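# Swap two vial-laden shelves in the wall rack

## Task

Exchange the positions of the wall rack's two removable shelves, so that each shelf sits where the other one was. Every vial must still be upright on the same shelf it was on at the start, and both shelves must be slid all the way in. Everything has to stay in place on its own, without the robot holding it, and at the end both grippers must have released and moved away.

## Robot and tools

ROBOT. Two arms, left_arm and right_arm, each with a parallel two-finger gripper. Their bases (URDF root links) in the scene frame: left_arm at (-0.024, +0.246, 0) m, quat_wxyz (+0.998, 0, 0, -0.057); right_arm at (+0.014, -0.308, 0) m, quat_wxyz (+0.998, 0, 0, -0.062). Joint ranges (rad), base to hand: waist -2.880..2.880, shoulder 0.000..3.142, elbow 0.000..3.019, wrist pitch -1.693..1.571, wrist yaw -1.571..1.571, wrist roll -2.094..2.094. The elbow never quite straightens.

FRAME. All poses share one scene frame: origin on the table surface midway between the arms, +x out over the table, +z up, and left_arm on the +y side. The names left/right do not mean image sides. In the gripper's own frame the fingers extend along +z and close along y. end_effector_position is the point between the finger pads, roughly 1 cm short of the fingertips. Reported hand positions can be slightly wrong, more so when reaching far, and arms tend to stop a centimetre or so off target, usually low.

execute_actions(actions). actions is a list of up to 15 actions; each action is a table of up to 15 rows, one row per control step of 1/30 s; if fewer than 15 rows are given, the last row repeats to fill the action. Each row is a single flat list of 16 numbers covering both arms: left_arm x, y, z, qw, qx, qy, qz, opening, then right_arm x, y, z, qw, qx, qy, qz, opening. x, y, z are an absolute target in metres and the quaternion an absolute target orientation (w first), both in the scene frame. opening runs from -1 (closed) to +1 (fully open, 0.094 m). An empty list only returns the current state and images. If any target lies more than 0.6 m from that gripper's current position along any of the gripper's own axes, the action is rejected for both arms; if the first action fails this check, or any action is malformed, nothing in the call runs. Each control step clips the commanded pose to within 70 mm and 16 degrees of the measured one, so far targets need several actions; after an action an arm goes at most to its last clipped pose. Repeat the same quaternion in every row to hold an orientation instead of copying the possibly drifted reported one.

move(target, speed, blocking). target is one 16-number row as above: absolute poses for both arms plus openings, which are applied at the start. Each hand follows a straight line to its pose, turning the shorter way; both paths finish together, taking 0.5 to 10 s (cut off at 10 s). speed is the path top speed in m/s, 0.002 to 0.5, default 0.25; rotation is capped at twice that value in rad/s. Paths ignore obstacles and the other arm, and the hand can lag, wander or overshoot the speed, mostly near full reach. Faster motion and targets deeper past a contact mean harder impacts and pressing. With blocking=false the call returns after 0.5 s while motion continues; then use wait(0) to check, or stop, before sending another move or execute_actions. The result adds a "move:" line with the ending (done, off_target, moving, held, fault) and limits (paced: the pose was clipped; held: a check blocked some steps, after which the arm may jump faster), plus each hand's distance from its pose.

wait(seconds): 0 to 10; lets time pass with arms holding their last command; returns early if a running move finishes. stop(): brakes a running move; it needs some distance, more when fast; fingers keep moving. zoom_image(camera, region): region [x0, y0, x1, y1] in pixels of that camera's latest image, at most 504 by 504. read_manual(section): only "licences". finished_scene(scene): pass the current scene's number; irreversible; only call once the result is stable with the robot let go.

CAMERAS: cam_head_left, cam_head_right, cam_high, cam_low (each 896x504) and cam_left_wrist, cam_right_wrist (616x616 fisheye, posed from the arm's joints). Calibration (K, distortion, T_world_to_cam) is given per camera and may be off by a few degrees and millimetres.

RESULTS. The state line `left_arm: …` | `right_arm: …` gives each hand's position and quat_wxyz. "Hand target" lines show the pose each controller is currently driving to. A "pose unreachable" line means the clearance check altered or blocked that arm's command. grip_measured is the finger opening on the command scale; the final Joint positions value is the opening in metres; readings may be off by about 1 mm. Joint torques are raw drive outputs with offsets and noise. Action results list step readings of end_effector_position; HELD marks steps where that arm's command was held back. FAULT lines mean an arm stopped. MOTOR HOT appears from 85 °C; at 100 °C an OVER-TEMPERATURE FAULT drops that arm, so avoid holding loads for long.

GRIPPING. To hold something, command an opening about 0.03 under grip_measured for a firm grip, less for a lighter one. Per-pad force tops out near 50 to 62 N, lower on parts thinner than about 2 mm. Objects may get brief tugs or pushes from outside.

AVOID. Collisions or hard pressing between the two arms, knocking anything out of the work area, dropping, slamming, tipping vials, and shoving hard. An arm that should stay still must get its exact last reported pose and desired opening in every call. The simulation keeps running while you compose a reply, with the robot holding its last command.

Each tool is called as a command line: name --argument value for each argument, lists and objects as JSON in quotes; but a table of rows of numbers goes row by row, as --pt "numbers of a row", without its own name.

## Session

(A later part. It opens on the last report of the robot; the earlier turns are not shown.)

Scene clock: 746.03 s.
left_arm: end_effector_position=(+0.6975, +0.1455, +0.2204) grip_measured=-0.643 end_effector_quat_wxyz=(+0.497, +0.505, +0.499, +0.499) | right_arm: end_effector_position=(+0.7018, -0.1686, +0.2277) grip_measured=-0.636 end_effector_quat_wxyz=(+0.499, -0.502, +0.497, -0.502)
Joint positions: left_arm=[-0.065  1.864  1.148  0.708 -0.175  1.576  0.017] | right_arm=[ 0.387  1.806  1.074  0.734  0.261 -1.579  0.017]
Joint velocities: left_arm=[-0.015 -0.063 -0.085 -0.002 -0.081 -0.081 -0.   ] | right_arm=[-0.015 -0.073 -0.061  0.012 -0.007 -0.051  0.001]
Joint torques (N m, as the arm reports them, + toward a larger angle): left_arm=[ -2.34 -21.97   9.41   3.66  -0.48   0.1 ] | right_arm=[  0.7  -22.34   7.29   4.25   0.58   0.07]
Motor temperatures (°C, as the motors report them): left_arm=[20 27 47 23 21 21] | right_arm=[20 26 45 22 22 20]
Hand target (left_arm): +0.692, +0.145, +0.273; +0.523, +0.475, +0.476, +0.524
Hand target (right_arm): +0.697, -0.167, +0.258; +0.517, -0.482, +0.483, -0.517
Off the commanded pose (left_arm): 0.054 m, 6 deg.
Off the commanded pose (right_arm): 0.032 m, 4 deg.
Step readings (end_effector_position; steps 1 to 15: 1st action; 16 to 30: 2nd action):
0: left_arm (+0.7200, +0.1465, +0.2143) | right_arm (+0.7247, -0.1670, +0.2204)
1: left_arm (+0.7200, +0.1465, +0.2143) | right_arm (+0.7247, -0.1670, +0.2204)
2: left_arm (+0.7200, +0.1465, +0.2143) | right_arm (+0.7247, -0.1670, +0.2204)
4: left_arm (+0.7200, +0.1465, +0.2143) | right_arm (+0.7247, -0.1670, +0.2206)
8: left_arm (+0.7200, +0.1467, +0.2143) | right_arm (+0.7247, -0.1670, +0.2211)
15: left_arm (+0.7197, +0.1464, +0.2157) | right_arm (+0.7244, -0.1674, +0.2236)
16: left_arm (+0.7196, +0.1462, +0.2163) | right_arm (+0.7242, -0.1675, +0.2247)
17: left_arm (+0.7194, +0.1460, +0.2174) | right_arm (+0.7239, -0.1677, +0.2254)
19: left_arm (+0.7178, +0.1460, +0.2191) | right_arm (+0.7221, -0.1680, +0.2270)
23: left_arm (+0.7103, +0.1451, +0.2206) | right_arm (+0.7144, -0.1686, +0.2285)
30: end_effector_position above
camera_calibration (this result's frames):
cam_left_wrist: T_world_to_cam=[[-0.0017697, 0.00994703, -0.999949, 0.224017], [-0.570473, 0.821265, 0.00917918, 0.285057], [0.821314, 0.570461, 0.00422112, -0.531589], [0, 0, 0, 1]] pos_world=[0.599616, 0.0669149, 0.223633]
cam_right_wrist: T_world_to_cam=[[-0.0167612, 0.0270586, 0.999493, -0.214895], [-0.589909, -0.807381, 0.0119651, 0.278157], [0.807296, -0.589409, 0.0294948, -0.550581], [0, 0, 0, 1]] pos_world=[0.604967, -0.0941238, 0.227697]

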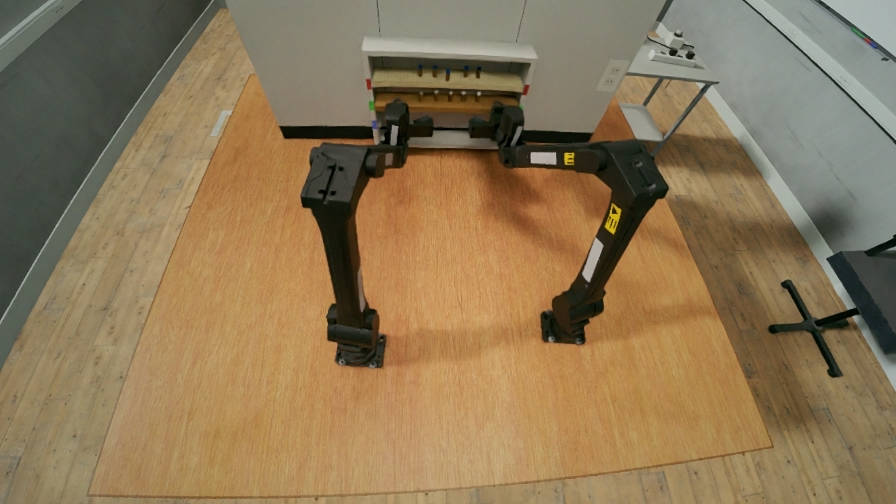

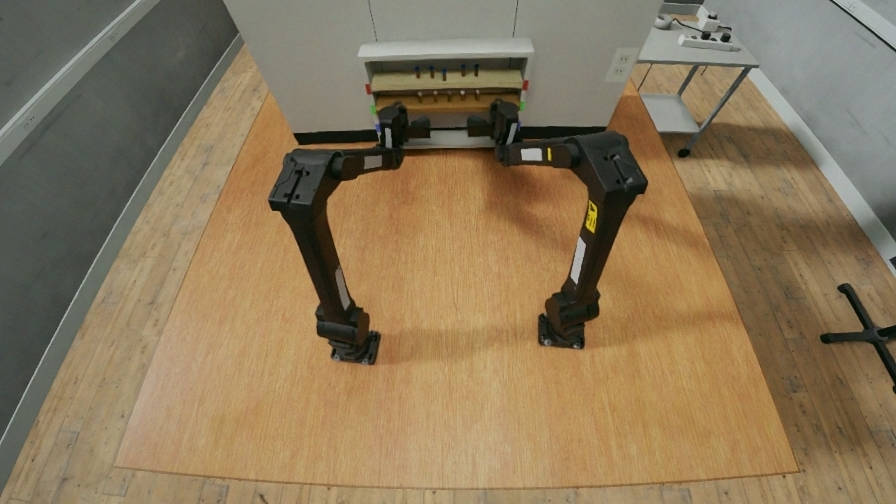

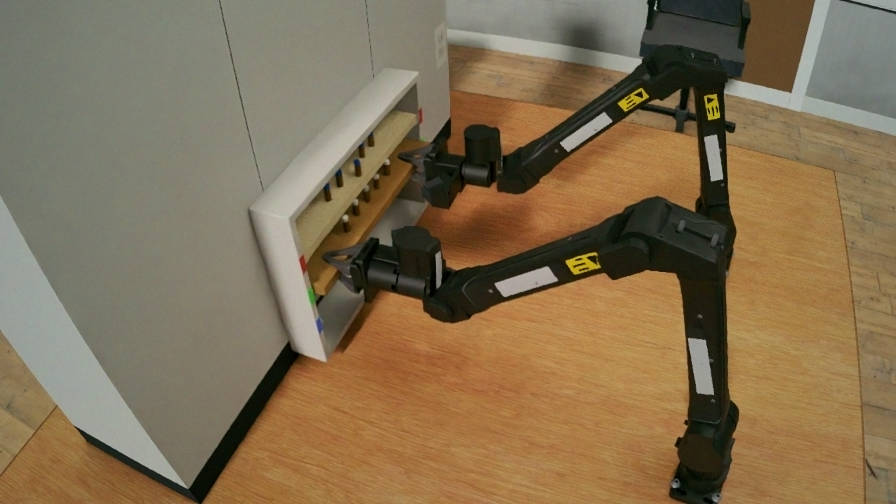

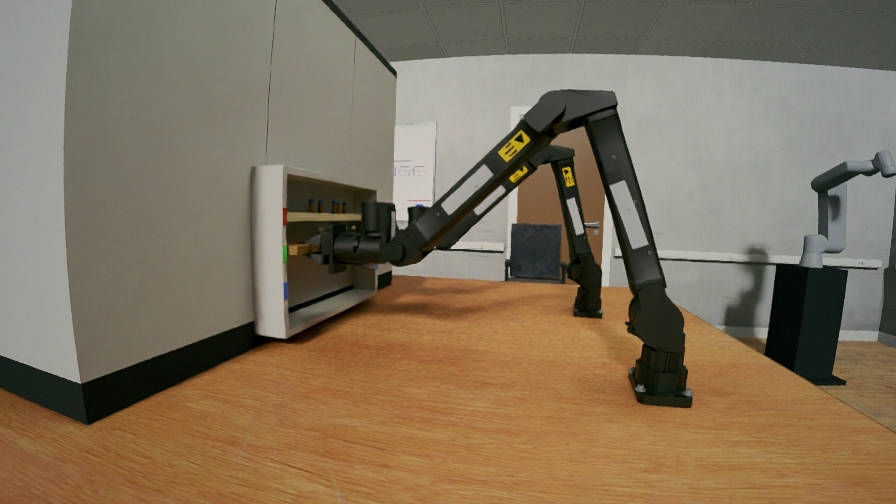

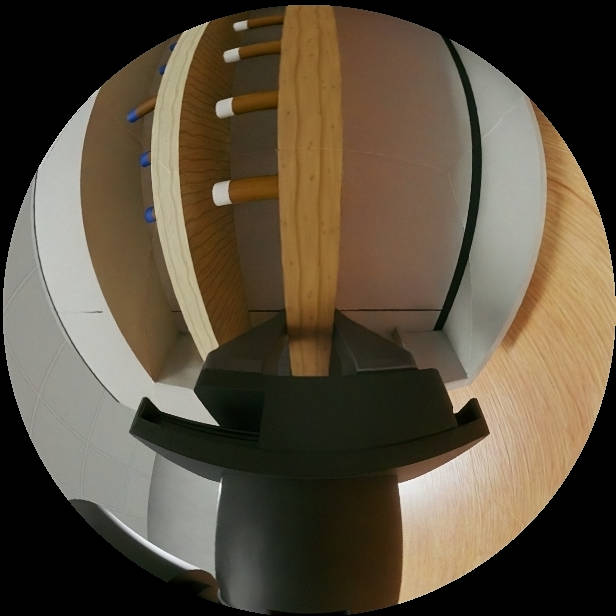

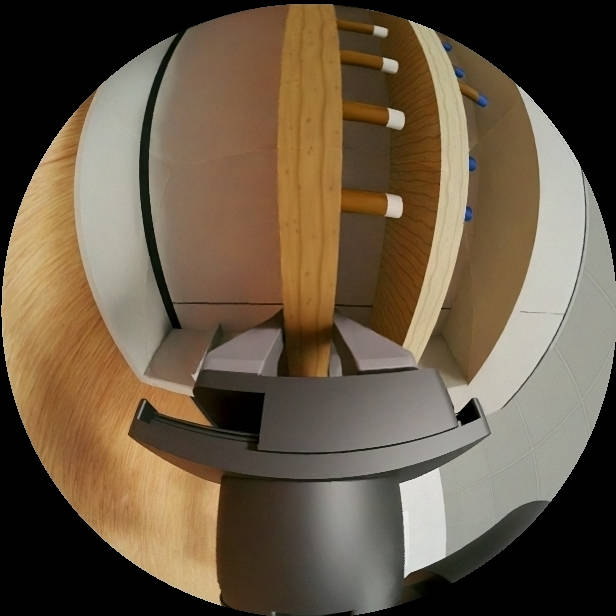

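execute_actions --actions '[[[0.691,0.1448,0.2745,0.5245,0.4755,0.4755,0.5245,-0.68,0.696,-0.1667,0.2595,0.5175,-0.4825,0.4825,-0.5175,-0.68],[0.6895,0.1451,0.275,0.525,0.475,0.475,0.525,-0.68,0.6945,-0.1664,0.2595,0.5175,-0.4825,0.4825,-0.5175,-0.68],[0.6875,0.1455,0.275,0.525,0.475,0.475,0.525,-0.68,0.6925,-0.166,0.2595,0.5175,-0.4825,0.4825,-0.5175,-0.68],[0.685,0.1455,0.275,0.525,0.475,0.475,0.525,-0.68,0.690,-0.166,0.2595,0.5175,-0.4825,0.4825,-0.5175,-0.68],[0.6825,0.1455,0.275,0.525,0.475,0.475,0.525,-0.68,0.6875,-0.166,0.2595,0.5175,-0.4825,0.4825,-0.5175,-0.68],[0.680,0.1455,0.275,0.525,0.475,0.475,0.525,-0.68,0.685,-0.166,0.2595,0.5175,-0.4825,0.4825,-0.5175,-0.68],[0.6775,0.1455,0.275,0.525,0.475,0.475,0.525,-0.68,0.6825,-0.166,0.2595,0.5175,-0.4825,0.4825,-0.5175,-0.68],[0.675,0.1455,0.275,0.525,0.475,0.475,0.525,-0.68,0.680,-0.166,0.2595,0.5175,-0.4825,0.4825,-0.5175,-0.68],[0.6725,0.1455,0.275,0.525,0.475,0.475,0.525,-0.68,0.6775,-0.166,0.2595,0.5175,-0.4825,0.4825,-0.5175,-0.68],[0.670,0.1455,0.275,0.525,0.475,0.475,0.525,-0.68,0.675,-0.166,0.2595,0.5175,-0.4825,0.4825,-0.5175,-0.68],[0.6675,0.1455,0.275,0.525,0.475,0.475,0.525,-0.68,0.6725,-0.166,0.2595,0.5175,-0.4825,0.4825,-0.5175,-0.68],[0.665,0.1455,0.275,0.525,0.475,0.475,0.525,-0.68,0.670,-0.166,0.2595,0.5175,-0.4825,0.4825,-0.5175,-0.68],[0.6625,0.1455,0.2745,0.525,0.475,0.475,0.525,-0.68,0.6675,-0.166,0.259,0.5175,-0.4825,0.4825,-0.5175,-0.68],[0.660,0.1455,0.2745,0.525,0.475,0.475,0.525,-0.68,0.665,-0.166,0.259,0.5175,-0.4825,0.4825,-0.5175,-0.68],[0.6575,0.1455,0.274,0.525,0.475,0.475,0.525,-0.68,0.6625,-0.166,0.259,0.5175,-0.4825,0.4825,-0.5175,-0.68]],[[0.655,0.1455,0.274,0.5245,0.4755,0.4755,0.5245,-0.68,0.660,-0.166,0.259,0.5175,-0.4825,0.4825,-0.5175,-0.68],[0.6525,0.1455,0.274,0.5245,0.4755,0.4755,0.5245,-0.68,0.6575,-0.166,0.259,0.5175,-0.4825,0.4825,-0.5175,-0.68],[0.650,0.1455,0.2735,0.5245,0.4755,0.4755,0.5245,-0.68,0.655,-0.166,0.259,0.5175,-0.4825,0.4825,-0.5175,-0.68],[0.6475,0.1455,0.2735,0.5245,0.4755,0.4755,0.5245,-0.68,0.6525,-0.166,0.259,0.5175,-0.4825,0.4825,-0.5175,-0.68],[0.645,0.1455,0.273,0.524,0.476,0.476,0.524,-0.68,0.650,-0.166,0.2585,0.5175,-0.4825,0.4825,-0.5175,-0.68],[0.6425,0.1455,0.273,0.524,0.476,0.476,0.524,-0.68,0.6475,-0.166,0.2585,0.5175,-0.4825,0.4825,-0.5175,-0.68],[0.640,0.1455,0.273,0.524,0.476,0.476,0.524,-0.68,0.645,-0.166,0.2585,0.5175,-0.4825,0.4825,-0.5175,-0.68],[0.6375,0.1455,0.273,0.524,0.476,0.476,0.524,-0.68,0.6425,-0.166,0.2585,0.5175,-0.4825,0.4825,-0.5175,-0.68],[0.635,0.1455,0.273,0.524,0.476,0.476,0.524,-0.68,0.640,-0.166,0.2585,0.5175,-0.4825,0.4825,-0.5175,-0.68],[0.633,0.1455,0.273,0.524,0.476,0.476,0.524,-0.68,0.638,-0.166,0.2585,0.5175,-0.4825,0.4825,-0.5175,-0.68],[0.6315,0.1455,0.273,0.524,0.476,0.476,0.524,-0.68,0.6365,-0.166,0.2585,0.5175,-0.4825,0.4825,-0.5175,-0.68],[0.6305,0.1455,0.273,0.524,0.476,0.476,0.524,-0.68,0.6355,-0.166,0.2585,0.5175,-0.4825,0.4825,-0.5175,-0.68]]]'

Scene clock: 770.67 s.
left_arm: end_effector_position=(+0.6348, +0.1472, +0.2248) grip_measured=-0.643 end_effector_quat_wxyz=(+0.498, +0.503, +0.499, +0.500) | right_arm: end_effector_position=(+0.6395, -0.1676, +0.2315) grip_measured=-0.636 end_effector_quat_wxyz=(+0.501, -0.501, +0.496, -0.503)
Joint positions: left_arm=[-0.084  1.732  0.957  0.77  -0.196  1.576  0.017] | right_arm=[ 0.423  1.679  0.895  0.79   0.298 -1.579  0.017]
Joint velocities: left_arm=[-0.015 -0.054 -0.032 -0.002 -0.037 -0.022 -0.   ] | right_arm=[-0.005 -0.034 -0.012  0.007  0.037  0.022  0.   ]
Joint torques (N m, as the arm reports them, + toward a larger angle): left_arm=[ -1.85 -19.02   8.81   3.69  -0.48   0.13] | right_arm=[  0.56 -18.45   6.86   4.31   0.58   0.05]
Motor temperatures (°C, as the motors report them): left_arm=[20 28 44 24 22 21] | right_arm=[20 27 41 22 22 20]
Hand target (left_arm): +0.630, +0.146, +0.272; +0.523, +0.475, +0.476, +0.524
Hand target (right_arm): +0.635, -0.166, +0.258; +0.517, -0.482, +0.483, -0.517
Off the commanded pose (left_arm): 0.048 m, 6 deg.
Off the commanded pose (right_arm): 0.027 m, 4 deg.
Step readings (end_effector_position; steps 1 to 15: 1st action; 16 to 30: 2nd action):
0: left_arm (+0.6966, +0.1457, +0.2208) | right_arm (+0.7012, -0.1685, +0.2285)
1: left_arm (+0.6966, +0.1457, +0.2208) | right_arm (+0.7012, -0.1685, +0.2285)
2: left_arm (+0.6965, +0.1457, +0.2209) | right_arm (+0.7009, -0.1685, +0.2285)
4: left_arm (+0.6948, +0.1457, +0.2205) | right_arm (+0.6992, -0.1684, +0.2282)
8: left_arm (+0.6860, +0.1462, +0.2187) | right_arm (+0.6900, -0.1678, +0.2266)
15: left_arm (+0.6676, +0.1466, +0.2206) | right_arm (+0.6719, -0.1676, +0.2283)
16: left_arm (+0.6651, +0.1467, +0.2215) | right_arm (+0.6695, -0.1678, +0.2291)
17: left_arm (+0.6627, +0.1468, +0.2220) | right_arm (+0.6669, -0.1676, +0.2292)
19: left_arm (+0.6577, +0.1468, +0.2227) | right_arm (+0.6619, -0.1678, +0.2302)
23: left_arm (+0.6475, +0.1467, +0.2238) | right_arm (+0.6519, -0.1681, +0.2310)
30: end_effector_position above
camera_calibration (this result's frames):
cam_left_wrist: T_world_to_cam=[[0.00123872, 0.0095105, -0.999954, 0.226468], [-0.57175, 0.820397, 0.00709447, 0.249208], [0.820427, 0.571715, 0.00645387, -0.481214], [0, 0, 0, 1]] pos_world=[0.537005, 0.0685138, 0.227795]
cam_right_wrist: T_world_to_cam=[[-0.0218365, 0.0254398, 0.999438, -0.216724], [-0.590267, -0.807172, 0.00764929, 0.243405], [0.806913, -0.589768, 0.0326421, -0.50041], [0, 0, 0, 1]] pos_world=[0.542729, -0.0931426, 0.231075]

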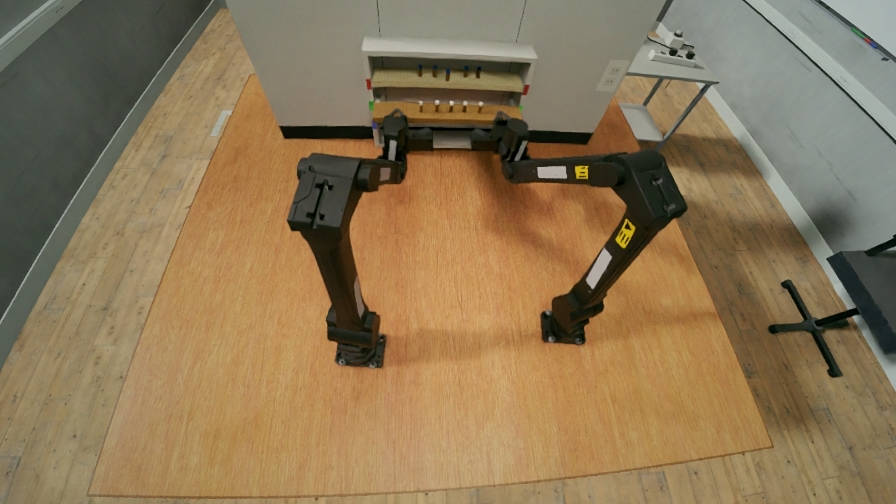

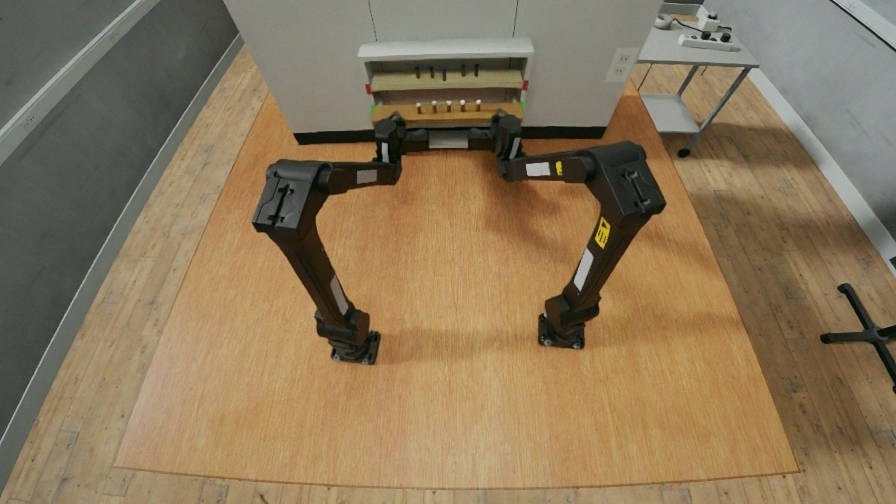

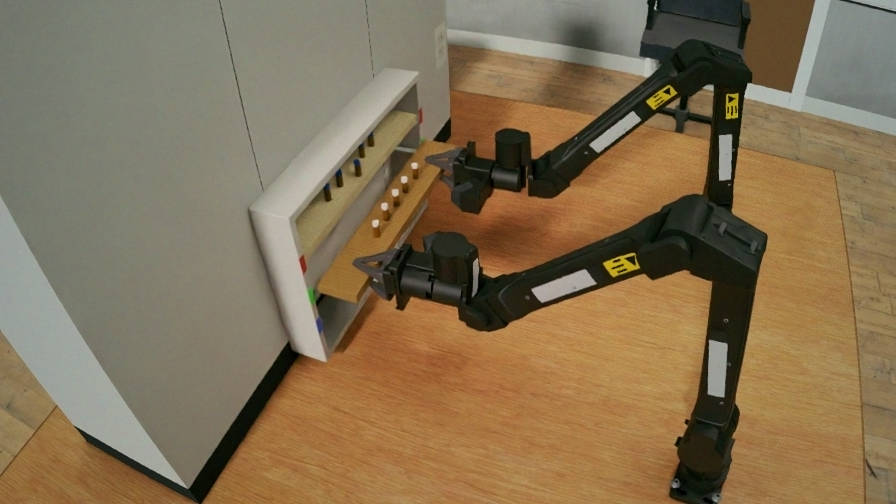

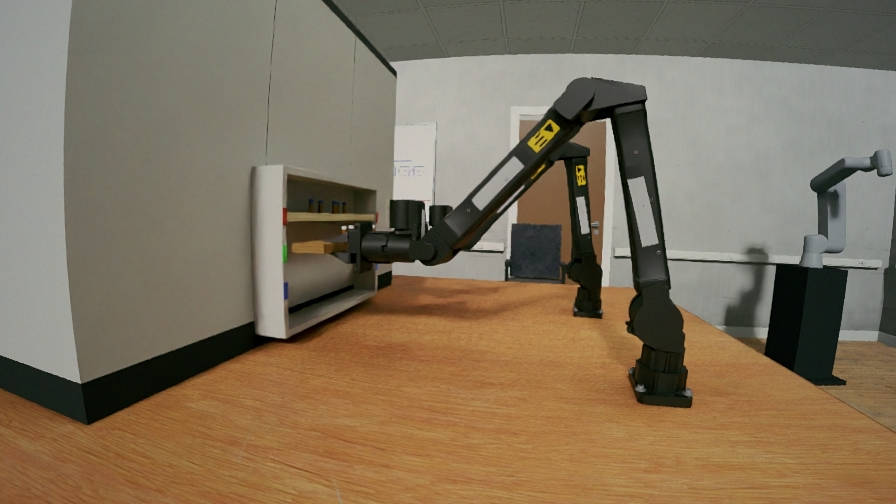

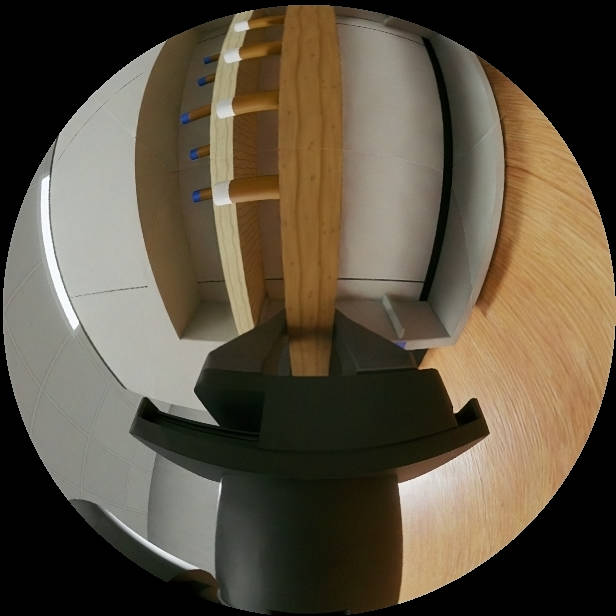

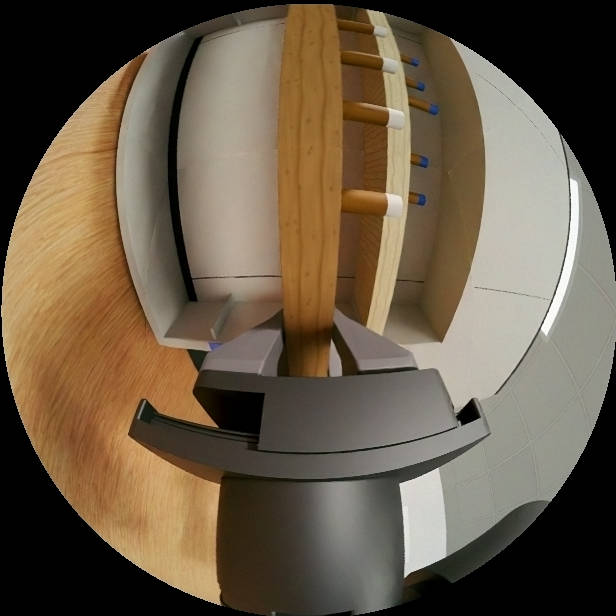

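execute_actions --actions '[[[0.6312,0.1457,0.2695,0.5225,0.4775,0.4775,0.5225,-0.68,0.6358,-0.1662,0.2567,0.5165,-0.4835,0.4835,-0.5165,-0.68],[0.6319,0.1459,0.266,0.521,0.479,0.479,0.521,-0.68,0.6361,-0.1664,0.2549,0.5155,-0.4845,0.4845,-0.5155,-0.68],[0.6326,0.1461,0.2625,0.52,0.48,0.48,0.52,-0.68,0.6364,-0.1666,0.2531,0.5145,-0.4855,0.4855,-0.5145,-0.68],[0.6333,0.1463,0.259,0.5185,0.4815,0.4815,0.5185,-0.68,0.6367,-0.1668,0.2513,0.5135,-0.4865,0.4865,-0.5135,-0.68],[0.634,0.1465,0.2555,0.517,0.483,0.483,0.517,-0.68,0.637,-0.167,0.2495,0.5125,-0.4875,0.4875,-0.5125,-0.68],[0.6347,0.1467,0.252,0.5155,0.4845,0.4845,0.5155,-0.68,0.6373,-0.1672,0.2477,0.511,-0.489,0.489,-0.511,-0.68],[0.6354,0.1469,0.249,0.514,0.486,0.486,0.514,-0.68,0.6376,-0.1674,0.2459,0.51,-0.49,0.49,-0.51,-0.68],[0.636,0.147,0.246,0.513,0.487,0.487,0.513,-0.68,0.638,-0.1675,0.244,0.509,-0.491,0.491,-0.509,-0.68],[0.636,0.147,0.2445,0.513,0.487,0.487,0.513,-0.68,0.638,-0.1675,0.2425,0.509,-0.491,0.491,-0.509,-0.68],[0.636,0.147,0.243,0.513,0.487,0.487,0.513,-0.68,0.638,-0.1675,0.241,0.509,-0.491,0.491,-0.509,-0.68],[0.636,0.147,0.241,0.513,0.487,0.487,0.513,-0.68,0.638,-0.1675,0.239,0.509,-0.491,0.491,-0.509,-0.68],[0.636,0.147,0.239,0.513,0.487,0.487,0.513,-0.68,0.638,-0.1675,0.237,0.509,-0.491,0.491,-0.509,-0.68],[0.636,0.147,0.2365,0.513,0.487,0.487,0.513,-0.68,0.638,-0.1675,0.2345,0.509,-0.491,0.491,-0.509,-0.68],[0.636,0.147,0.234,0.513,0.487,0.487,0.513,-0.68,0.638,-0.1675,0.232,0.509,-0.491,0.491,-0.509,-0.68],[0.636,0.147,0.2315,0.513,0.487,0.487,0.513,-0.68,0.638,-0.1675,0.2295,0.509,-0.491,0.491,-0.509,-0.68]],[[0.636,0.147,0.229,0.513,0.487,0.487,0.513,-0.68,0.638,-0.1675,0.227,0.509,-0.491,0.491,-0.509,-0.68],[0.636,0.147,0.2265,0.513,0.487,0.487,0.513,-0.68,0.638,-0.1675,0.2245,0.509,-0.491,0.491,-0.509,-0.68],[0.636,0.147,0.224,0.513,0.487,0.487,0.513,-0.68,0.638,-0.1675,0.222,0.509,-0.491,0.491,-0.509,-0.68],[0.636,0.147,0.2215,0.513,0.487,0.487,0.513,-0.68,0.638,-0.1675,0.2195,0.509,-0.491,0.491,-0.509,-0.68],[0.636,0.147,0.219,0.513,0.487,0.487,0.513,-0.68,0.638,-0.1675,0.217,0.509,-0.491,0.491,-0.509,-0.68],[0.636,0.147,0.2165,0.513,0.487,0.487,0.513,-0.68,0.638,-0.1675,0.2145,0.509,-0.491,0.491,-0.509,-0.68],[0.636,0.147,0.214,0.513,0.487,0.487,0.513,-0.68,0.638,-0.1675,0.212,0.509,-0.491,0.491,-0.509,-0.68],[0.636,0.147,0.2115,0.513,0.487,0.487,0.513,-0.68,0.638,-0.1675,0.2095,0.509,-0.491,0.491,-0.509,-0.68],[0.636,0.147,0.209,0.513,0.487,0.487,0.513,-0.68,0.638,-0.1675,0.207,0.509,-0.491,0.491,-0.509,-0.68],[0.636,0.147,0.2065,0.513,0.487,0.487,0.513,-0.68,0.638,-0.1675,0.2045,0.509,-0.491,0.491,-0.509,-0.68],[0.636,0.147,0.204,0.513,0.487,0.487,0.513,-0.68,0.638,-0.1675,0.202,0.509,-0.491,0.491,-0.509,-0.68],[0.636,0.147,0.2015,0.513,0.487,0.487,0.513,-0.68,0.638,-0.1675,0.1995,0.509,-0.491,0.491,-0.509,-0.68],[0.636,0.147,0.199,0.513,0.487,0.487,0.513,-0.68,0.638,-0.1675,0.197,0.509,-0.491,0.491,-0.509,-0.68],[0.636,0.147,0.1965,0.513,0.487,0.487,0.513,-0.68,0.638,-0.1675,0.1945,0.509,-0.491,0.491,-0.509,-0.68],[0.636,0.147,0.194,0.513,0.487,0.487,0.513,-0.68,0.638,-0.1675,0.192,0.509,-0.491,0.491,-0.509,-0.68]],[[0.636,0.147,0.1915,0.513,0.487,0.487,0.513,-0.68,0.638,-0.1675,0.1895,0.509,-0.491,0.491,-0.509,-0.68],[0.636,0.147,0.189,0.513,0.487,0.487,0.513,-0.68,0.638,-0.1675,0.187,0.509,-0.491,0.491,-0.509,-0.68],[0.636,0.147,0.1865,0.513,0.487,0.487,0.513,-0.68,0.638,-0.1675,0.1845,0.509,-0.491,0.491,-0.509,-0.68],[0.636,0.147,0.184,0.513,0.487,0.487,0.513,-0.68,0.638,-0.1675,0.182,0.509,-0.491,0.491,-0.509,-0.68],[0.636,0.147,0.182,0.513,0.487,0.487,0.513,-0.68,0.638,-0.1675,0.180,0.509,-0.491,0.491,-0.509,-0.68],[0.636,0.147,0.180,0.513,0.487,0.487,0.513,-0.68,0.638,-0.1675,0.178,0.509,-0.491,0.491,-0.509,-0.68],[0.636,0.147,0.1785,0.513,0.487,0.487,0.513,-0.68,0.638,-0.1675,0.1765,0.509,-0.491,0.491,-0.509,-0.68],[0.636,0.147,0.177,0.513,0.487,0.487,0.513,-0.68,0.638,-0.1675,0.175,0.509,-0.491,0.491,-0.509,-0.68],[0.636,0.147,0.176,0.513,0.487,0.487,0.513,-0.68,0.638,-0.1675,0.174,0.509,-0.491,0.491,-0.509,-0.68],[0.636,0.147,0.175,0.513,0.487,0.487,0.513,-0.68,0.638,-0.1675,0.173,0.509,-0.491,0.491,-0.509,-0.68],[0.636,0.147,0.1745,0.513,0.487,0.487,0.513,-0.68,0.638,-0.1675,0.1725,0.509,-0.491,0.491,-0.509,-0.68]]]'

Scene clock: 799.80 s.
left_arm: end_effector_position=(+0.6338, +0.1472, +0.1559) grip_measured=-0.643 end_effector_quat_wxyz=(+0.496, +0.505, +0.500, +0.499) | right_arm: end_effector_position=(+0.6391, -0.1675, +0.1623) grip_measured=-0.636 end_effector_quat_wxyz=(+0.498, -0.503, +0.498, -0.501)
Joint positions: left_arm=[-0.085  1.879  0.923  0.946 -0.196  1.577  0.017] | right_arm=[ 0.424  1.833  0.859  0.972  0.298 -1.579  0.017]
Joint velocities: left_arm=[-0.005 -0.005 -0.007  0.002  0.051 -0.022  0.   ] | right_arm=[-0.015  0.005 -0.002  0.017 -0.022 -0.007  0.   ]
Joint torques (N m, as the arm reports them, + toward a larger angle): left_arm=[ -1.57 -16.22   7.45   3.83  -0.28   0.  ] | right_arm=[  0.55 -17.13   5.62   4.24   0.4    0.13]
Motor temperatures (°C, as the motors report them): left_arm=[20 27 43 24 22 21] | right_arm=[20 27 40 22 22 20]
Hand target (left_arm): +0.636, +0.147, +0.174; +0.512, +0.487, +0.487, +0.513
Hand target (right_arm): +0.638, -0.168, +0.172; +0.509, -0.491, +0.491, -0.509
Off the commanded pose (left_arm): 0.019 m, 4 deg.
Off the commanded pose (right_arm): 0.010 m, 2 deg.
Step readings (end_effector_position; steps 1 to 15: 1st action; 16 to 30: 2nd action; 31 to 45: 3rd action):
0: left_arm (+0.6346, +0.1472, +0.2256) | right_arm (+0.6394, -0.1677, +0.2326)
1: left_arm (+0.6346, +0.1472, +0.2256) | right_arm (+0.6394, -0.1677, +0.2326)
2: left_arm (+0.6346, +0.1472, +0.2256) | right_arm (+0.6394, -0.1677, +0.2326)
4: left_arm (+0.6346, +0.1472, +0.2256) | right_arm (+0.6394, -0.1677, +0.2326)
8: left_arm (+0.6346, +0.1472, +0.2256) | right_arm (+0.6394, -0.1677, +0.2326)
15: left_arm (+0.6341, +0.1473, +0.2251) | right_arm (+0.6393, -0.1677, +0.2316)
16: left_arm (+0.6341, +0.1473, +0.2242) | right_arm (+0.6392, -0.1677, +0.2305)
17: left_arm (+0.6341, +0.1473, +0.2225) | right_arm (+0.6392, -0.1677, +0.2289)
19: left_arm (+0.6342, +0.1473, +0.2172) | right_arm (+0.6393, -0.1677, +0.2236)
23: left_arm (+0.6341, +0.1473, +0.2025) | right_arm (+0.6394, -0.1677, +0.2089)
30: left_arm (+0.6339, +0.1474, +0.1809) | right_arm (+0.6393, -0.1675, +0.1871)
31: left_arm (+0.6340, +0.1474, +0.1787) | right_arm (+0.6392, -0.1675, +0.1849)
32: left_arm (+0.6340, +0.1474, +0.1768) | right_arm (+0.6393, -0.1675, +0.1831)
34: left_arm (+0.6340, +0.1474, +0.1730) | right_arm (+0.6392, -0.1675, +0.1792)
38: left_arm (+0.6342, +0.1473, +0.1650) | right_arm (+0.6394, -0.1674, +0.1712)
45: end_effector_position above
camera_calibration (this result's frames):
cam_left_wrist: T_world_to_cam=[[-0.00399258, 0.0109429, -0.999932, 0.16059], [-0.571387, 0.820604, 0.0112618, 0.248243], [0.820671, 0.571393, 0.00297628, -0.479461], [0, 0, 0, 1]] pos_world=[0.535963, 0.0684943, 0.15921]
cam_right_wrist: T_world_to_cam=[[-0.0141967, 0.0274189, 0.999523, -0.152178], [-0.589876, -0.807377, 0.0137696, 0.242501], [0.807369, -0.589399, 0.0276359, -0.497151], [0, 0, 0, 1]] pos_world=[0.542269, -0.0930579, 0.162505]

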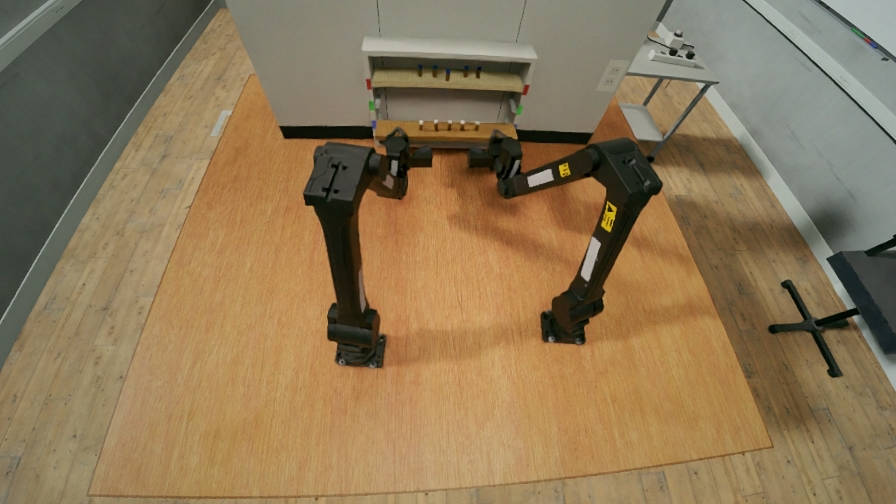

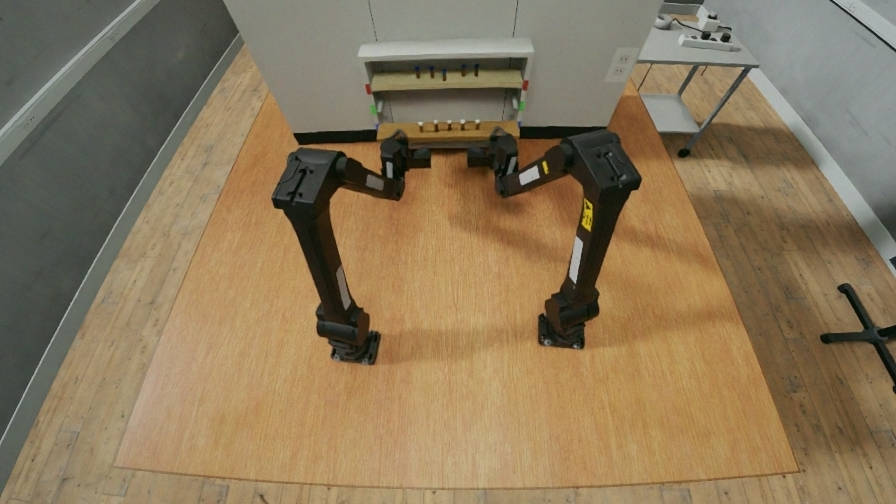

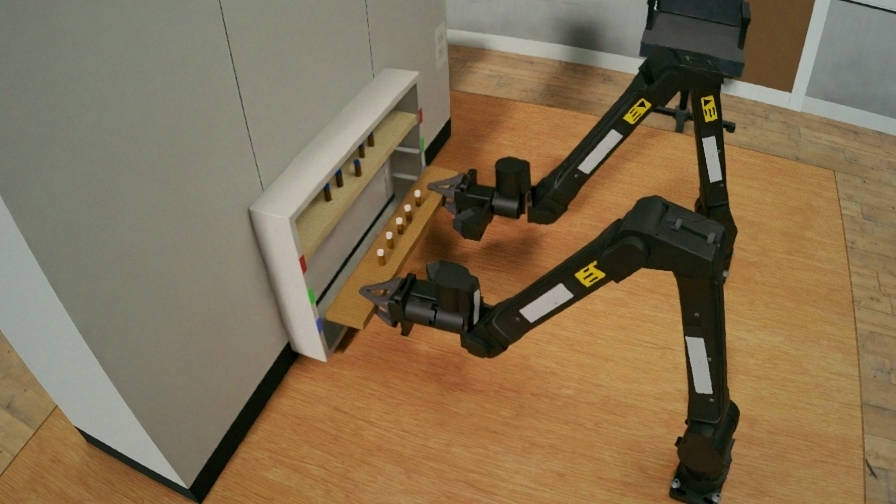

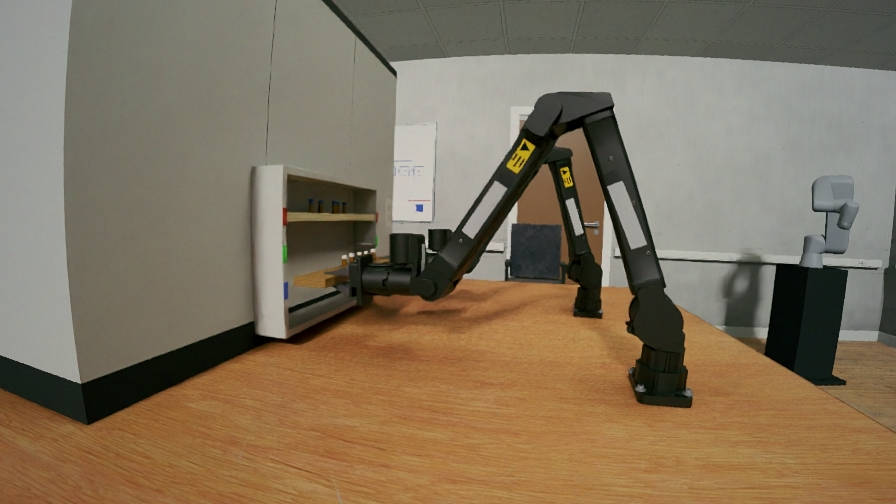

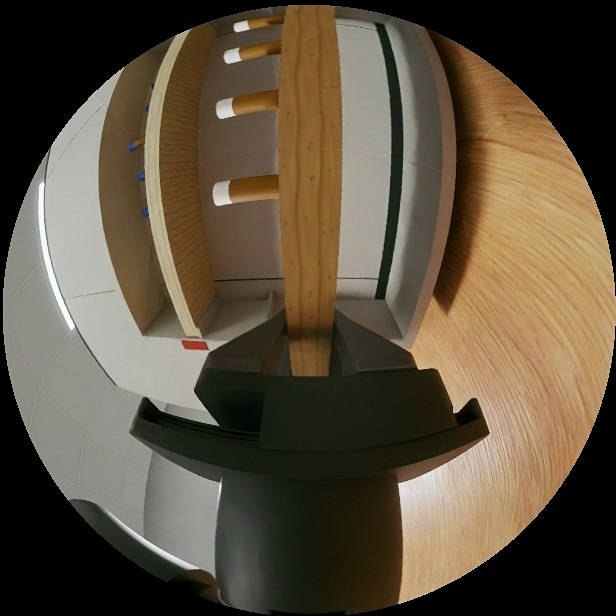

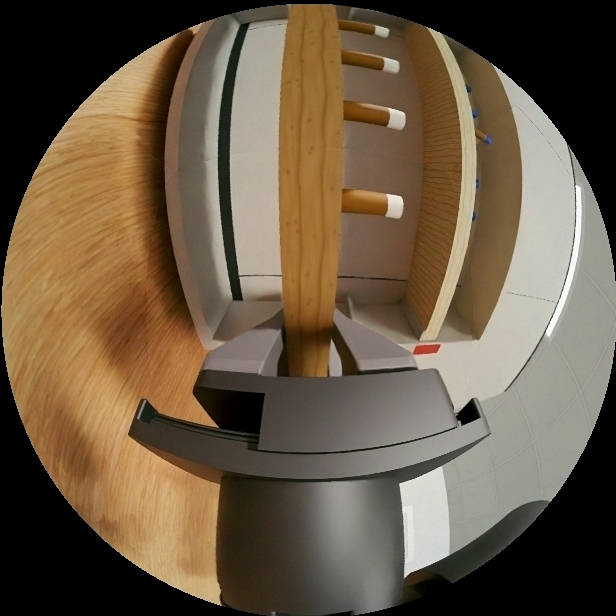

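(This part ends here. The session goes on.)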